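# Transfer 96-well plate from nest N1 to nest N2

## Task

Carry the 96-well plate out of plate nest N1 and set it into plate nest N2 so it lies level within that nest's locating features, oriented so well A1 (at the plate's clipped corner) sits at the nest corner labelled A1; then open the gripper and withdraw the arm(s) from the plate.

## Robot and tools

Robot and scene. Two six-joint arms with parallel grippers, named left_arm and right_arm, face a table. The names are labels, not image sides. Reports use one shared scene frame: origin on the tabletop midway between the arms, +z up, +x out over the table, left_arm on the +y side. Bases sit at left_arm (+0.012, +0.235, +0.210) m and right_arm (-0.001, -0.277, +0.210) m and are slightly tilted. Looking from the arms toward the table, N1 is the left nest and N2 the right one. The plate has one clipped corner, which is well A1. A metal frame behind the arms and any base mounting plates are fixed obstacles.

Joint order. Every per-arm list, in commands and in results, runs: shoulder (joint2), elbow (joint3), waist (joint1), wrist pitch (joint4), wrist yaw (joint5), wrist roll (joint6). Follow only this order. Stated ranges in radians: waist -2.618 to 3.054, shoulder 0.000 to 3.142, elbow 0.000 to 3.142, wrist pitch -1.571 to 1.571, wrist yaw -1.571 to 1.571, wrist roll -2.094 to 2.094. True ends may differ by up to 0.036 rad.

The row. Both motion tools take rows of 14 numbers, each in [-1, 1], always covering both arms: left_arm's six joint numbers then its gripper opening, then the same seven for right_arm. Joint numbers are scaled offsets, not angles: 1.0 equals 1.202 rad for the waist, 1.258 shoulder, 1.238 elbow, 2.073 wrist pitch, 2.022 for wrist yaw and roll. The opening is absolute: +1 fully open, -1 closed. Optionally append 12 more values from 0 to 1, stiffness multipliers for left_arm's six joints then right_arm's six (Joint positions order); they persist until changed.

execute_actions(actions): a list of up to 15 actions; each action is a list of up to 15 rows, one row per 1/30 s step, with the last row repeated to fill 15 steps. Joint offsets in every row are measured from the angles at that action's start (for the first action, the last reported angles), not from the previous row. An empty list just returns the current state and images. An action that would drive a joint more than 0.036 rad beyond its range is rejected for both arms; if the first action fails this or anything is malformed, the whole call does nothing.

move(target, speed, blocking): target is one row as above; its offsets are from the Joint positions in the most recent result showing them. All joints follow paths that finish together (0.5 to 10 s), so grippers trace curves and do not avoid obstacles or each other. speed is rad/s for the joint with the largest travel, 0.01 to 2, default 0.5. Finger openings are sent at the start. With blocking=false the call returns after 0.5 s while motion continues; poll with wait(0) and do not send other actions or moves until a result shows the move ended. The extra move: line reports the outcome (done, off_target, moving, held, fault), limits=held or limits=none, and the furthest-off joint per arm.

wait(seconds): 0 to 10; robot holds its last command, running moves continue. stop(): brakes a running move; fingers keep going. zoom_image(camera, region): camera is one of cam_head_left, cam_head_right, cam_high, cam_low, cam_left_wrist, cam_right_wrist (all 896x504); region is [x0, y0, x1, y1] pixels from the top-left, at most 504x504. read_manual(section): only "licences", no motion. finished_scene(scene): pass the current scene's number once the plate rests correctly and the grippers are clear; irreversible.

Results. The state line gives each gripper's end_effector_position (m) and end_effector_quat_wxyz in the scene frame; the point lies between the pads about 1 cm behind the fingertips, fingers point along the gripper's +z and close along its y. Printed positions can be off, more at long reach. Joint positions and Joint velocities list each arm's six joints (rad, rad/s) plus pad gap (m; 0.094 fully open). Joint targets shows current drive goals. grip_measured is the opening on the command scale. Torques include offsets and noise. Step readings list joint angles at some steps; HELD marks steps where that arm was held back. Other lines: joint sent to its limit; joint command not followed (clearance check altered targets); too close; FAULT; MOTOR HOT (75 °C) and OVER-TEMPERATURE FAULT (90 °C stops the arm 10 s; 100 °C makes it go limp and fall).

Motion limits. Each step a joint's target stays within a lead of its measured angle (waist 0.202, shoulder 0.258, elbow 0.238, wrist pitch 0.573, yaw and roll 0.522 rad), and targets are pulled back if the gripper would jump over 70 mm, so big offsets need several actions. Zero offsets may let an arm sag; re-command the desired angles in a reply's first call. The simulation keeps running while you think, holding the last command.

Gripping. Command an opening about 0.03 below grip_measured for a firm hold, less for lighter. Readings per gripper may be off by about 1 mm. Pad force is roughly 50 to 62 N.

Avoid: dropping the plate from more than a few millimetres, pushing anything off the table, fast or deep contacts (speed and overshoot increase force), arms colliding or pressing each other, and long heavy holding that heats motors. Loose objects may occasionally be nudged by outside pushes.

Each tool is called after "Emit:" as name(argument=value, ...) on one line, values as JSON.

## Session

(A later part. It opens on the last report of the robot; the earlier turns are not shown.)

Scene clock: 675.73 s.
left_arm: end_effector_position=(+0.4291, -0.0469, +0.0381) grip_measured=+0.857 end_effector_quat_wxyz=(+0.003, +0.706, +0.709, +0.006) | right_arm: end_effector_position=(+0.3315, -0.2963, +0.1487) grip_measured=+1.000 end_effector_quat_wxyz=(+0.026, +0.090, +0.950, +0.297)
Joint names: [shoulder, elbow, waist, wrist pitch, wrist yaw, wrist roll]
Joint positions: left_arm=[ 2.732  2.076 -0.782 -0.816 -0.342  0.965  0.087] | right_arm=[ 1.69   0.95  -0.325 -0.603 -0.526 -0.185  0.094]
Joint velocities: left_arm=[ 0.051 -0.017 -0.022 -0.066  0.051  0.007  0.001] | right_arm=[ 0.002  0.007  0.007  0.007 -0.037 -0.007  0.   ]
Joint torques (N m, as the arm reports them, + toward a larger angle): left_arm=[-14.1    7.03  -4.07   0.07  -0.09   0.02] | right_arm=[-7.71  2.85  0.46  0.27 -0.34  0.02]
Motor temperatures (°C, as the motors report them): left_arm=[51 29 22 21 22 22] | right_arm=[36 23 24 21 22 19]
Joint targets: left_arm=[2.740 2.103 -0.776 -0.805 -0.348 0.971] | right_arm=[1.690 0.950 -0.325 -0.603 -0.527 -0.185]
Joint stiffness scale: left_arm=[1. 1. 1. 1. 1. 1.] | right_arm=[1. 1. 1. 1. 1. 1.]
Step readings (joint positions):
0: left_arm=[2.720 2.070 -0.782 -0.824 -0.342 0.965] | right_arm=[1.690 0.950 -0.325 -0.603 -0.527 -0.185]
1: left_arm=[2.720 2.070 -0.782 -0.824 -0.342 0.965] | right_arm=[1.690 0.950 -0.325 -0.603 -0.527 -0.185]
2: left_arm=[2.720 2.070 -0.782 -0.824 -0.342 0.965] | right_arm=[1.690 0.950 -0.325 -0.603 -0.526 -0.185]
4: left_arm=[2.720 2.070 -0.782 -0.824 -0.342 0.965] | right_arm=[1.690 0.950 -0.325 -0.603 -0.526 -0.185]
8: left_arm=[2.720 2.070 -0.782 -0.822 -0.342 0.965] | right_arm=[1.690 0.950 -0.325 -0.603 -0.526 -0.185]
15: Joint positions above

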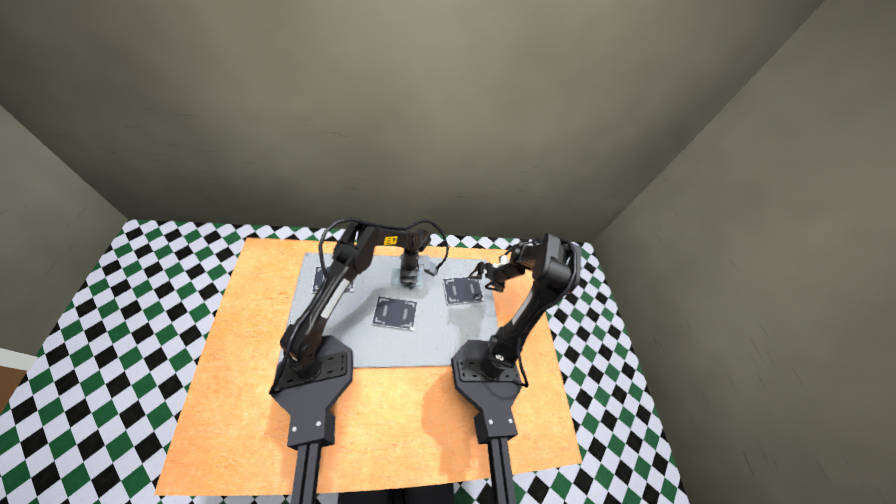

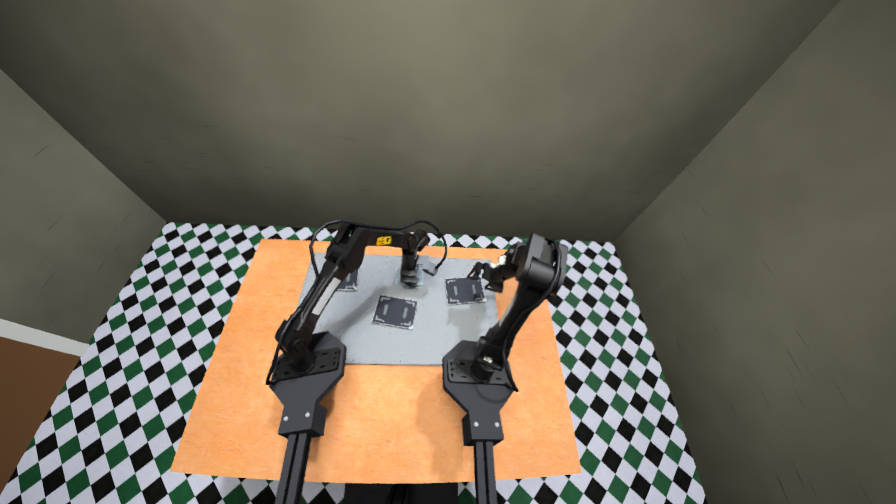

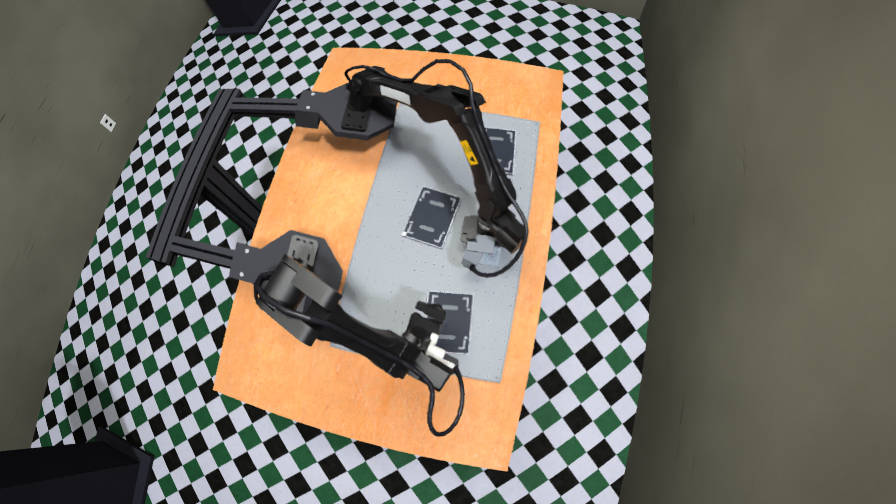

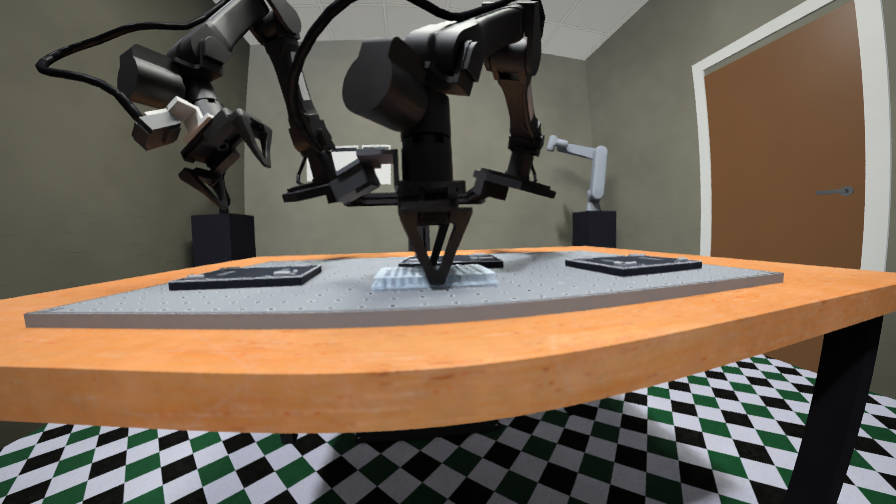

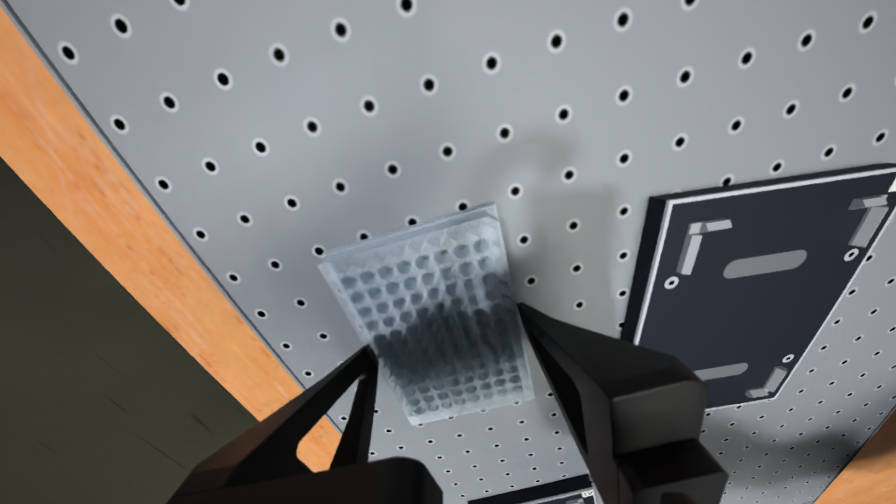

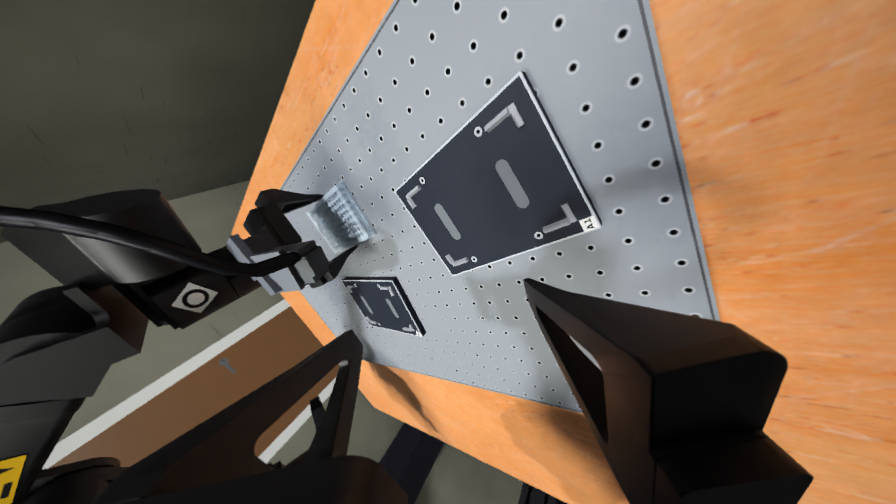

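Emit:
execute_actions(actions=[[[0.003,0.020,0.005,0.004,-0.003,0.003,0.84,0,0,0,0,0,0,1],[0.003,0.020,0.005,0.004,-0.003,0.003,0.82,0,0,0,0,0,0,1],[0.003,0.020,0.005,0.004,-0.003,0.003,0.81,0,0,0,0,0,0,1],[0.003,0.020,0.005,0.004,-0.003,0.003,0.80,0,0,0,0,0,0,1],[0.003,0.020,0.005,0.004,-0.003,0.003,0.79,0,0,0,0,0,0,1],[0.003,0.020,0.005,0.004,-0.003,0.003,0.78,0,0,0,0,0,0,1],[0.003,0.020,0.005,0.004,-0.003,0.003,0.77,0,0,0,0,0,0,1],[0.003,0.020,0.005,0.004,-0.003,0.003,0.76,0,0,0,0,0,0,1],[0.003,0.020,0.005,0.004,-0.003,0.003,0.75,0,0,0,0,0,0,1],[0.003,0.020,0.005,0.004,-0.003,0.003,0.74,0,0,0,0,0,0,1]]])

Scene clock: 686.57 s.
left_arm: end_effector_position=(+0.4280, -0.0468, +0.0362) grip_measured=+0.756 end_effector_quat_wxyz=(+0.002, +0.706, +0.708, +0.006) | right_arm: end_effector_position=(+0.3315, -0.2963, +0.1487) grip_measured=+1.000 end_effector_quat_wxyz=(+0.026, +0.090, +0.950, +0.296)
Joint names: [shoulder, elbow, waist, wrist pitch, wrist yaw, wrist roll]
Joint positions: left_arm=[ 2.736  2.076 -0.782 -0.815 -0.343  0.965  0.083] | right_arm=[ 1.69   0.95  -0.325 -0.603 -0.526 -0.185  0.094]
Joint velocities: left_arm=[-0.007 -0.002  0.017  0.007 -0.081  0.037  0.001] | right_arm=[-0.007  0.007 -0.007  0.007 -0.037 -0.037  0.   ]
Joint torques (N m, as the arm reports them, + toward a larger angle): left_arm=[-14.4    6.84  -4.07   0.07  -0.08   0.02] | right_arm=[-7.69  2.82  0.47  0.26 -0.34  0.02]
Motor temperatures (°C, as the motors report them): left_arm=[52 29 22 21 22 22] | right_arm=[36 23 24 21 22 19]
Joint targets: left_arm=[2.736 2.101 -0.776 -0.807 -0.348 0.971] | right_arm=[1.690 0.950 -0.325 -0.603 -0.526 -0.185]
Joint stiffness scale: left_arm=[1. 1. 1. 1. 1. 1.] | right_arm=[1. 1. 1. 1. 1. 1.]
Step readings (joint positions):
0: left_arm=[2.736 2.076 -0.782 -0.815 -0.343 0.965] | right_arm=[1.690 0.950 -0.325 -0.603 -0.526 -0.185]
1: left_arm=[2.736 2.076 -0.782 -0.815 -0.343 0.965] | right_arm=[1.690 0.950 -0.325 -0.603 -0.526 -0.185]
2: left_arm=[2.736 2.076 -0.782 -0.815 -0.343 0.965] | right_arm=[1.690 0.950 -0.325 -0.603 -0.526 -0.185]
4: left_arm=[2.736 2.076 -0.782 -0.815 -0.343 0.965] | right_arm=[1.690 0.950 -0.325 -0.603 -0.526 -0.185]
8: left_arm=[2.736 2.076 -0.782 -0.815 -0.343 0.965] | right_arm=[1.690 0.950 -0.325 -0.603 -0.526 -0.185]
15: Joint positions above

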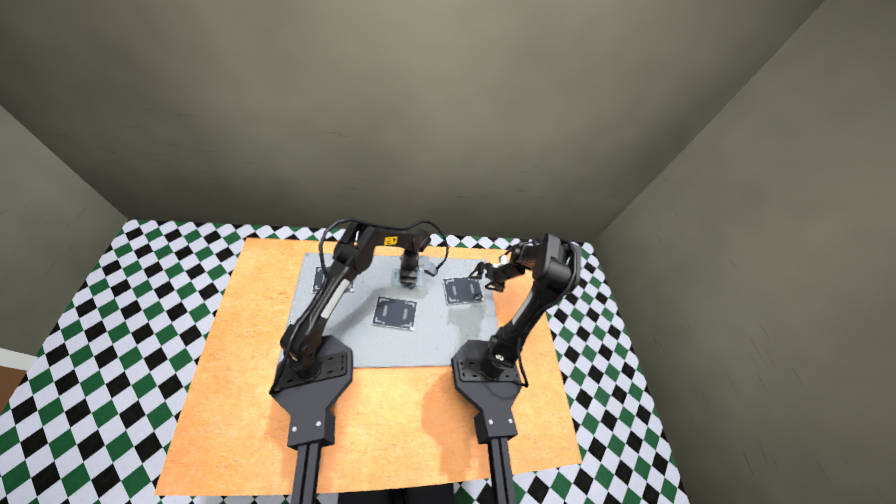

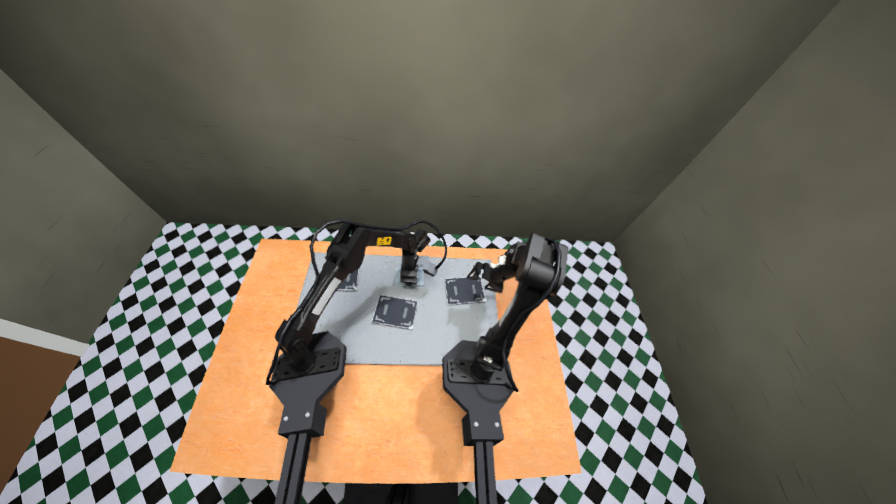

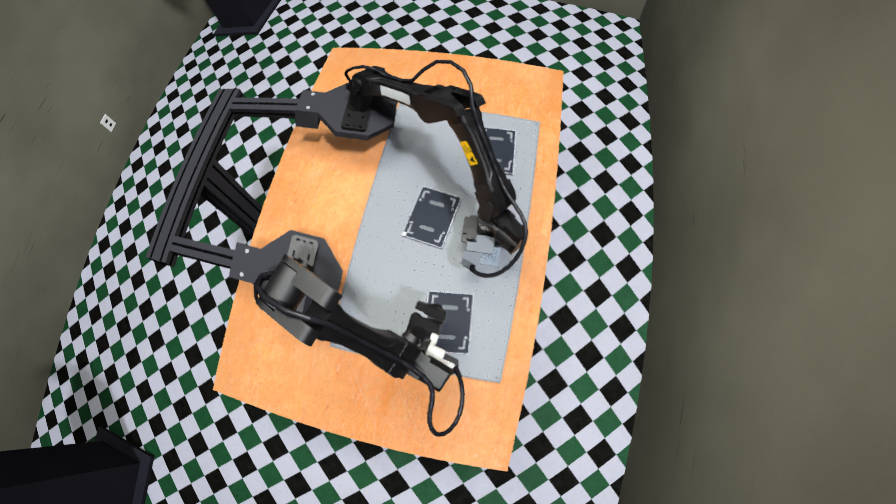

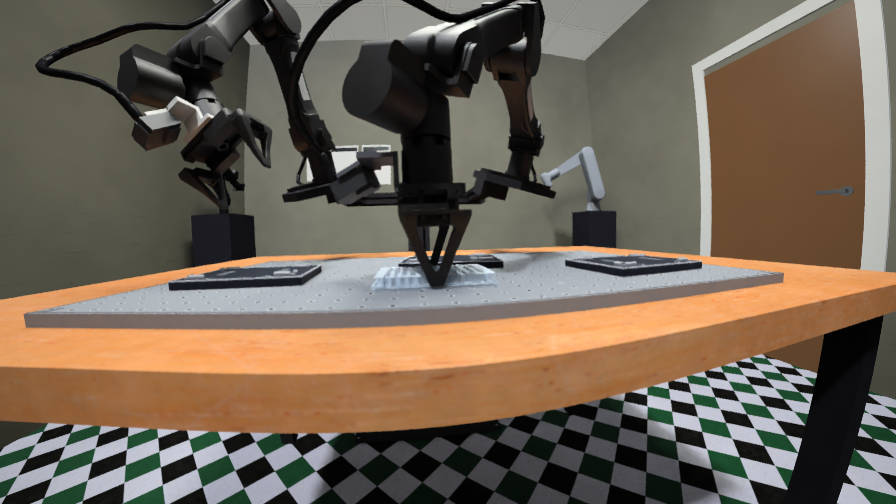

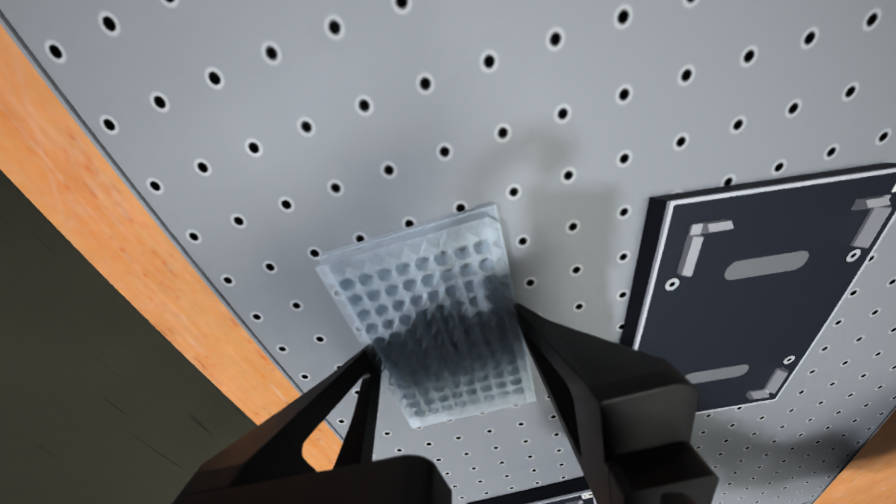

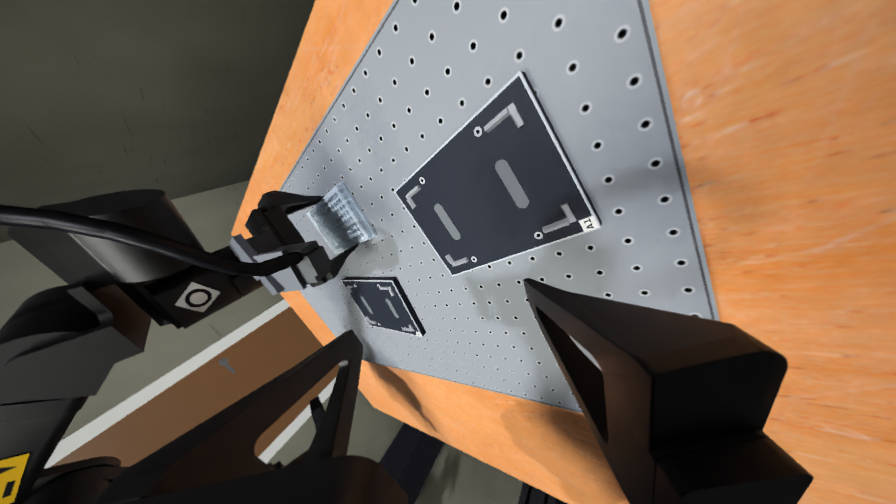

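Emit:
execute_actions(actions=[[[0,0.020,0.005,0.004,-0.003,0.003,0.73,0,0,0,0,0,0,1],[0,0.020,0.005,0.004,-0.003,0.003,0.725,0,0,0,0,0,0,1],[0,0.020,0.005,0.004,-0.003,0.003,0.72,0,0,0,0,0,0,1]]])

Emit:
zoom_image(camera="cam_low", region=[390,230,490,300])

Scene clock: 692.80 s.
left_arm: end_effector_position=(+0.4280, -0.0468, +0.0362) grip_measured=+0.750 end_effector_quat_wxyz=(+0.002, +0.706, +0.708, +0.006) | right_arm: end_effector_position=(+0.3314, -0.2964, +0.1486) grip_measured=+1.000 end_effector_quat_wxyz=(+0.026, +0.090, +0.951, +0.296)
Joint names: [shoulder, elbow, waist, wrist pitch, wrist yaw, wrist roll]
Joint positions: left_arm=[ 2.736  2.076 -0.782 -0.815 -0.343  0.965  0.082] | right_arm=[ 1.69   0.95  -0.325 -0.603 -0.525 -0.185  0.094]
Joint velocities: left_arm=[-0.012  0.012  0.007  0.022  0.007 -0.051 -0.   ] | right_arm=[-0.017 -0.012  0.002  0.007 -0.022  0.007  0.   ]
Joint torques (N m, as the arm reports them, + toward a larger angle): left_arm=[-14.36   6.84  -4.06   0.07  -0.1    0.02] | right_arm=[-7.7   2.82  0.45  0.27 -0.33  0.02]
Motor temperatures (°C, as the motors report them): left_arm=[52 29 22 21 22 22] | right_arm=[36 23 24 21 22 19]
Joint targets: left_arm=[2.736 2.101 -0.776 -0.806 -0.349 0.971] | right_arm=[1.690 0.950 -0.325 -0.603 -0.525 -0.185]
Joint stiffness scale: left_arm=[1. 1. 1. 1. 1. 1.] | right_arm=[1. 1. 1. 1. 1. 1.]
Step readings (joint positions):
0: left_arm=[2.736 2.076 -0.782 -0.815 -0.343 0.965] | right_arm=[1.690 0.950 -0.325 -0.603 -0.525 -0.185]
1: left_arm=[2.736 2.076 -0.782 -0.815 -0.343 0.965] | right_arm=[1.690 0.950 -0.325 -0.603 -0.525 -0.185]
2: left_arm=[2.736 2.076 -0.782 -0.815 -0.343 0.965] | right_arm=[1.690 0.950 -0.325 -0.603 -0.525 -0.185]
4: left_arm=[2.736 2.076 -0.782 -0.815 -0.343 0.965] | right_arm=[1.690 0.950 -0.325 -0.603 -0.525 -0.185]
8: left_arm=[2.736 2.076 -0.782 -0.815 -0.343 0.965] | right_arm=[1.690 0.950 -0.325 -0.603 -0.525 -0.185]
15: Joint positions above

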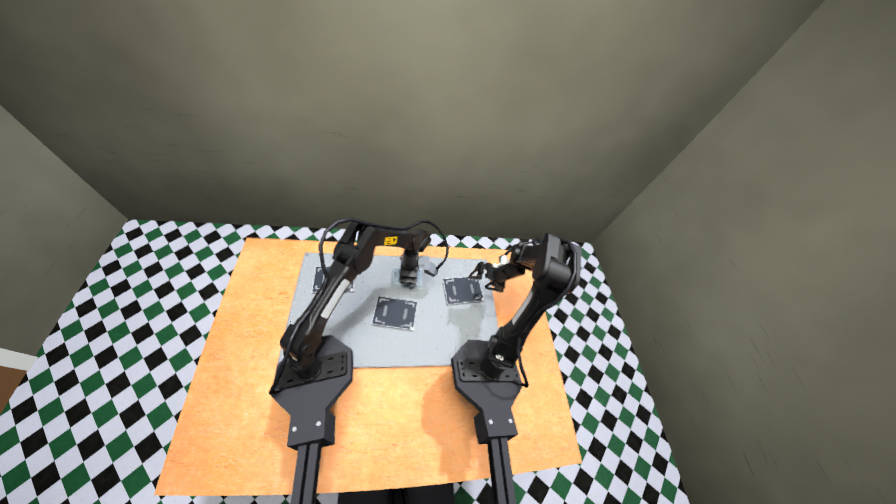

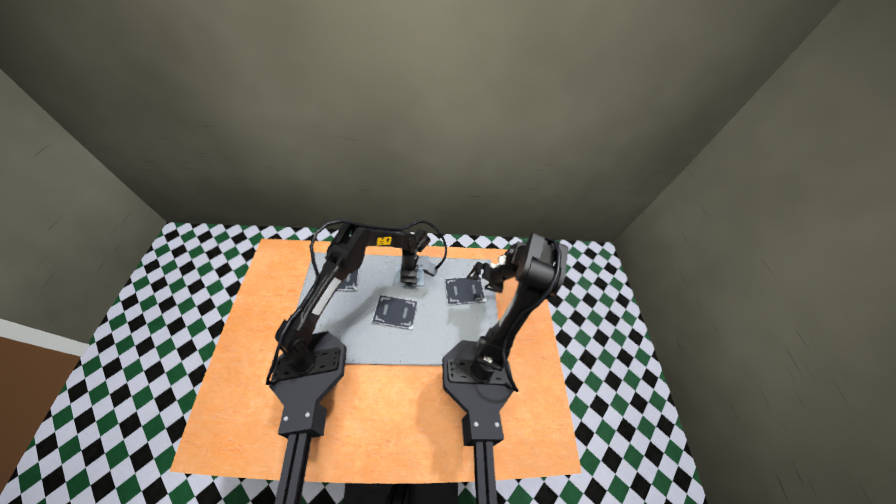

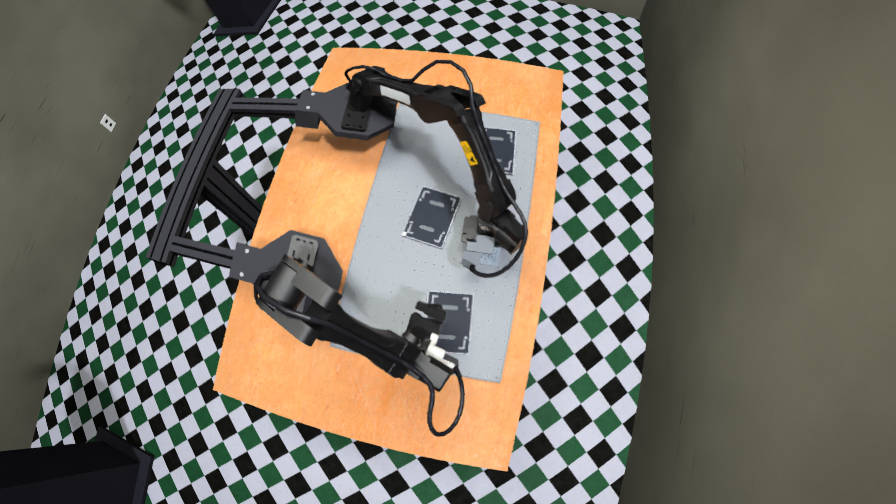

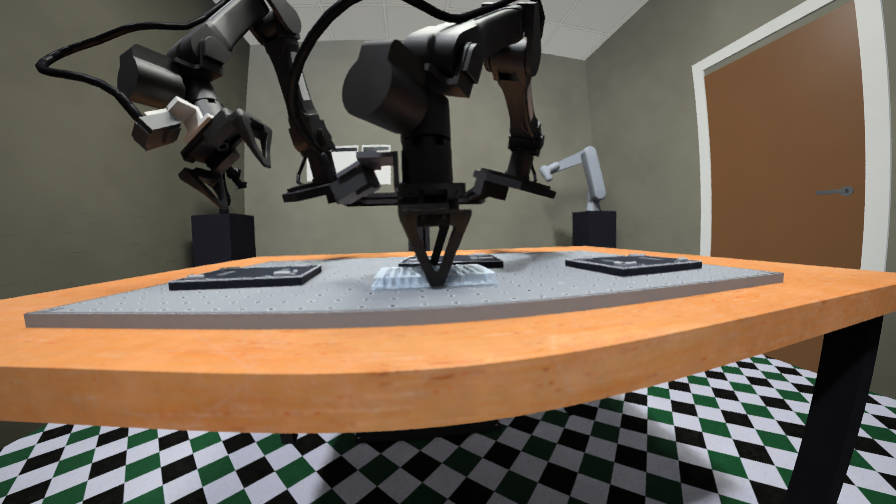

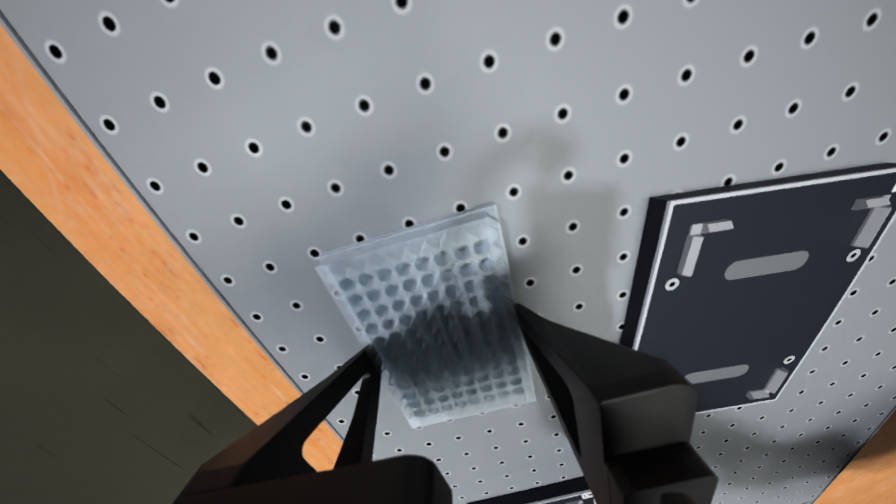

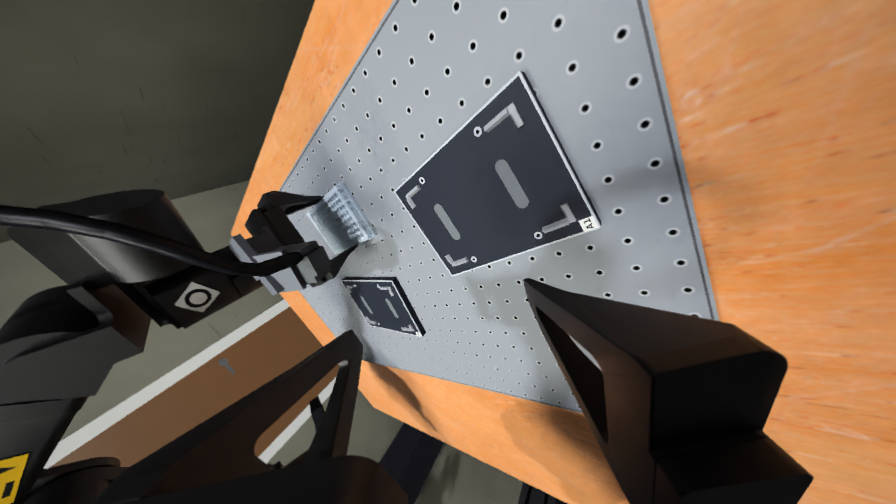

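Region (390, 230, 490, 300) of cam_low's 896x504 image, scaled by 5.040, with more detail than that image has; it fills the top 353 rows of this view, and the rest is white.

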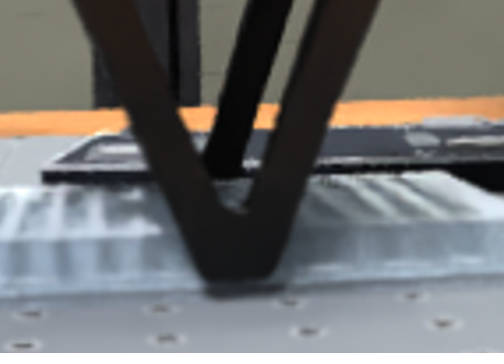

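Emit:
move(target=[-0.088,0.014,-0.029,-0.052,-0.004,-0.019,0.72,0,0,0,0,0,0,1], speed=0.12)

Scene clock: 756.20 s.
left_arm: end_effector_position=(+0.4320, -0.0423, +0.0763) grip_measured=+0.750 end_effector_quat_wxyz=(+0.000, +0.701, +0.714, +0.006) | right_arm: end_effector_position=(+0.3314, -0.2965, +0.1486) grip_measured=+1.000 end_effector_quat_wxyz=(+0.026, +0.090, +0.951, +0.296)
Joint names: [shoulder, elbow, waist, wrist pitch, wrist yaw, wrist roll]
Joint positions: left_arm=[ 2.652  2.076 -0.797 -0.907 -0.345  0.933  0.082] | right_arm=[ 1.69   0.95  -0.325 -0.603 -0.524 -0.185  0.094]
Joint velocities: left_arm=[ 0.002 -0.002  0.012  0.051 -0.022 -0.037 -0.001] | right_arm=[ 0.002  0.007  0.007 -0.022 -0.051  0.022  0.   ]
Joint torques (N m, as the arm reports them, + toward a larger angle): left_arm=[-16.46   6.44  -6.21  -0.15  -0.09  -0.07] | right_arm=[-7.74  2.81  0.47  0.27 -0.34  0.03]
Motor temperatures (°C, as the motors report them): left_arm=[54 29 22 21 22 22] | right_arm=[36 23 24 21 22 19]
Joint targets: left_arm=[2.626 2.094 -0.817 -0.923 -0.351 0.927] | right_arm=[1.690 0.950 -0.325 -0.603 -0.525 -0.185]
Joint stiffness scale: left_arm=[1. 1. 1. 1. 1. 1.] | right_arm=[1. 1. 1. 1. 1. 1.]
move: off_target (left_arm); limits=none; left_arm: farthest joint: the shoulder, 0.027 radians from its target (0.111 radians at the start); right_arm: farthest joint: the wrist yaw, 0.001 radians from its target (0.000 radians at the start)

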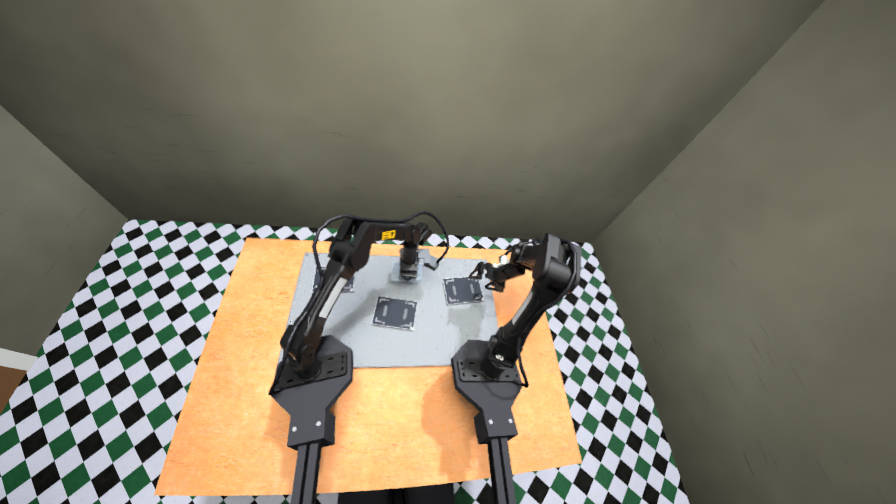

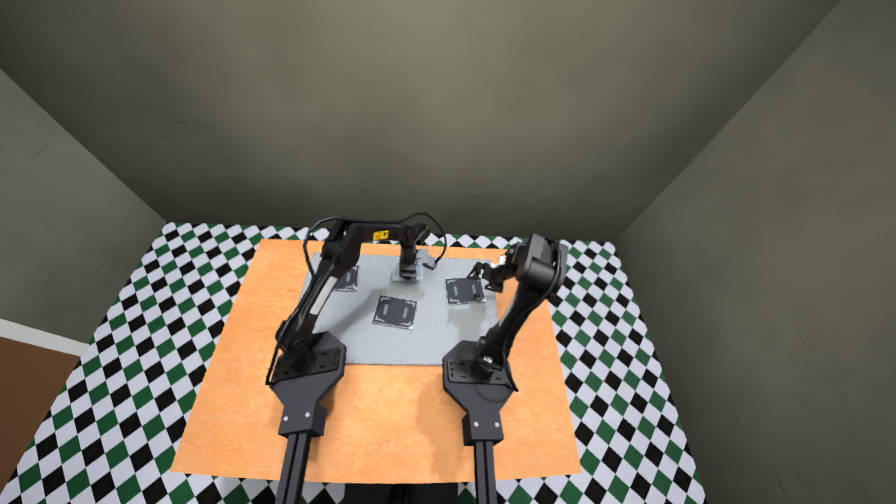

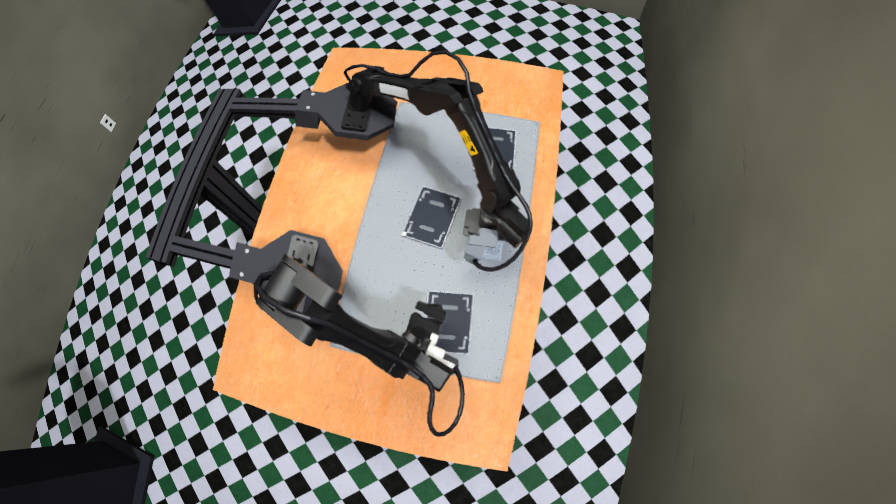

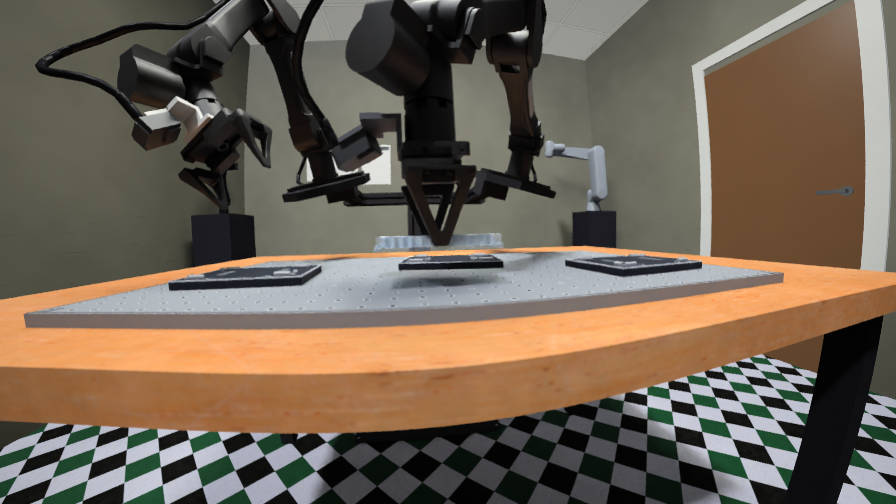

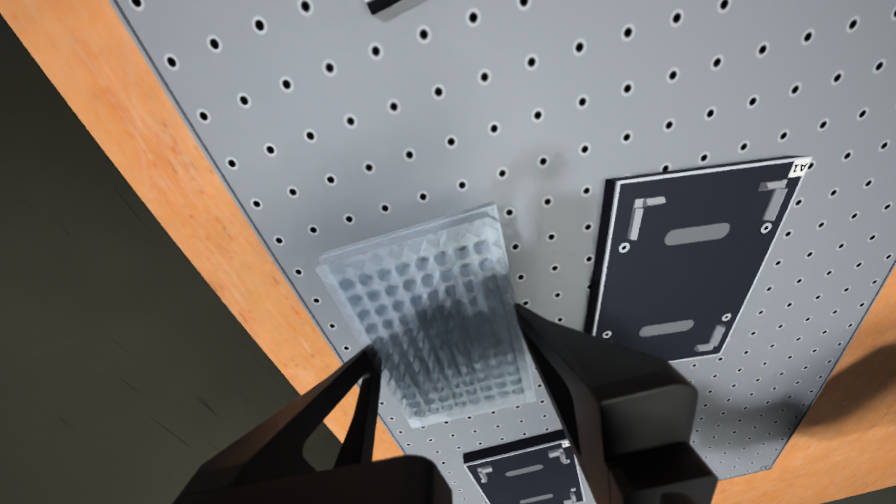

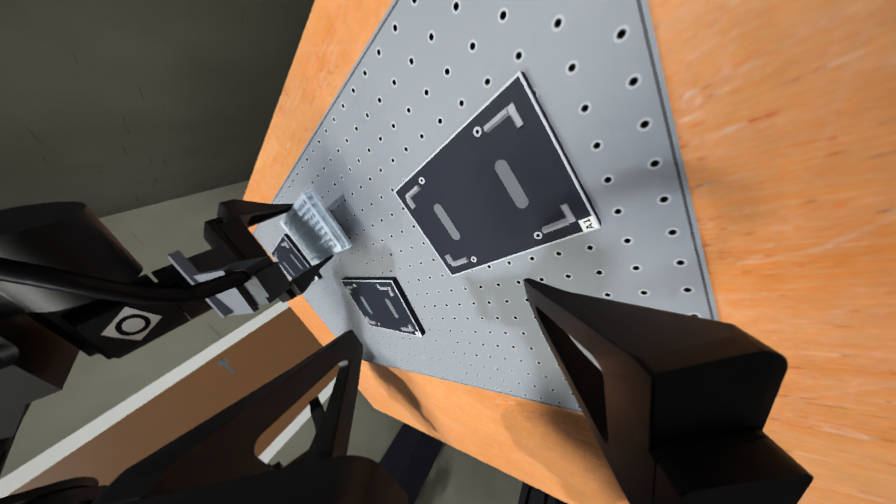

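Emit:
move(target=[-0.4976,-0.656,0.5116,0.1959,0.0640,0.3205,0.72,0,0,0,0,0,0,1], speed=0.45)

Scene clock: 772.33 s.
left_arm: end_effector_position=(+0.4239, +0.2559, +0.0837) grip_measured=+0.750 end_effector_quat_wxyz=(+0.005, +0.701, +0.713, +0.015) | right_arm: end_effector_position=(+0.3313, -0.2966, +0.1485) grip_measured=+1.000 end_effector_quat_wxyz=(+0.026, +0.090, +0.951, +0.295)
Joint names: [shoulder, elbow, waist, wrist pitch, wrist yaw, wrist roll]
Joint positions: left_arm=[ 2.051  1.28  -0.179 -0.507 -0.237  1.575  0.082] | right_arm=[ 1.69   0.95  -0.325 -0.603 -0.523 -0.185  0.094]
Joint velocities: left_arm=[-0.042  0.012 -0.002  0.007  0.051 -0.051  0.   ] | right_arm=[ 0.007 -0.002  0.017  0.037 -0.081 -0.037  0.   ]
Joint torques (N m, as the arm reports them, + toward a larger angle): left_arm=[-13.26   2.88  -2.4    0.12   0.19   0.01] | right_arm=[-7.7   2.79  0.49  0.26 -0.34  0.03]
Motor temperatures (°C, as the motors report them): left_arm=[57 29 23 20 22 22] | right_arm=[36 23 24 21 22 19]
Joint targets: left_arm=[2.026 1.264 -0.182 -0.501 -0.216 1.581] | right_arm=[1.690 0.950 -0.325 -0.603 -0.524 -0.185]
Joint stiffness scale: left_arm=[1. 1. 1. 1. 1. 1.] | right_arm=[1. 1. 1. 1. 1. 1.]
move: off_target (left_arm); limits=none; left_arm: farthest joint: the shoulder, 0.025 radians from its target (0.626 radians at the start); right_arm: farthest joint: the wrist yaw, 0.001 radians from its target (0.000 radians at the start)

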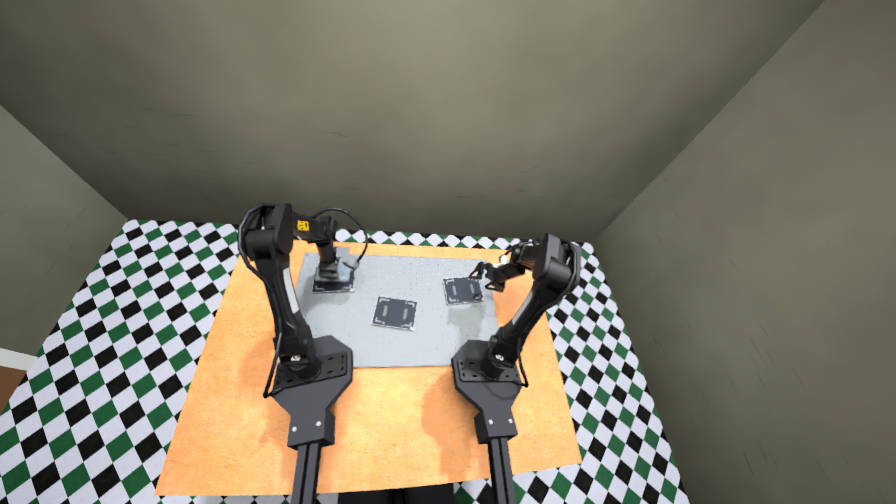

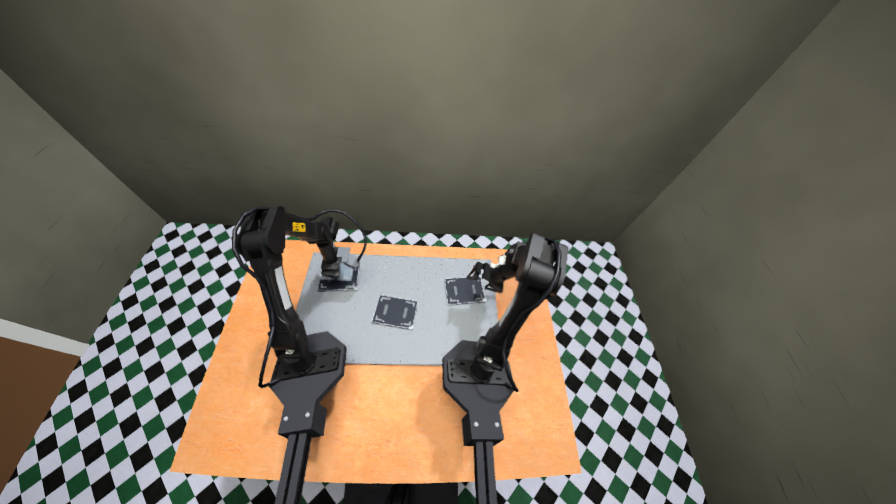

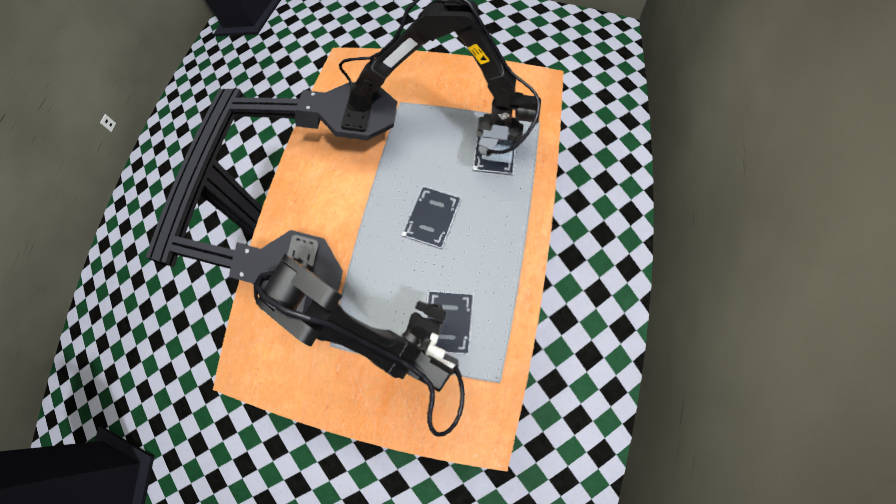

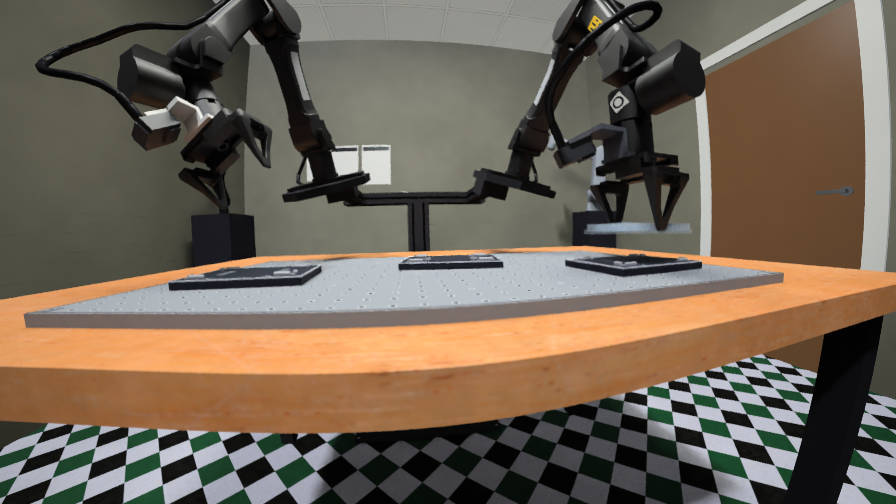

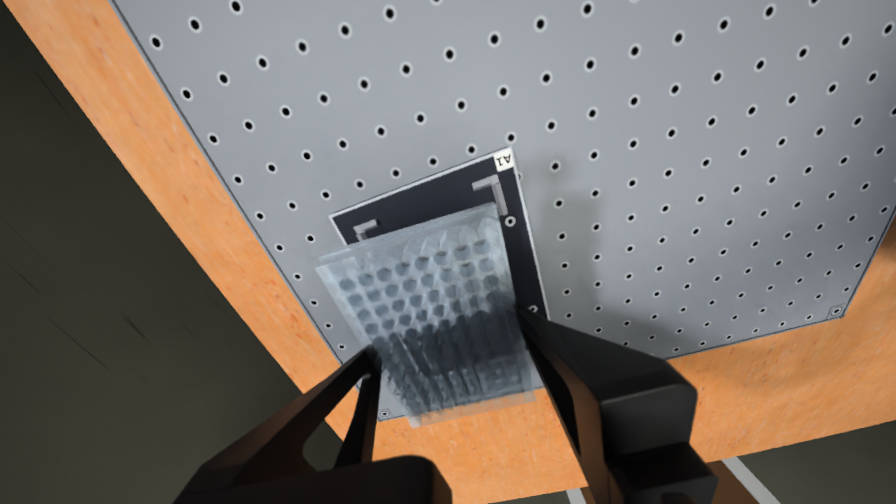

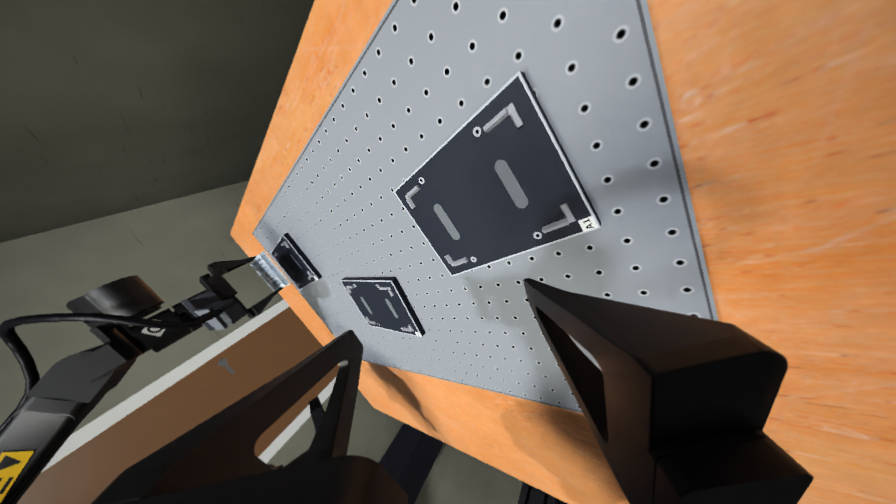

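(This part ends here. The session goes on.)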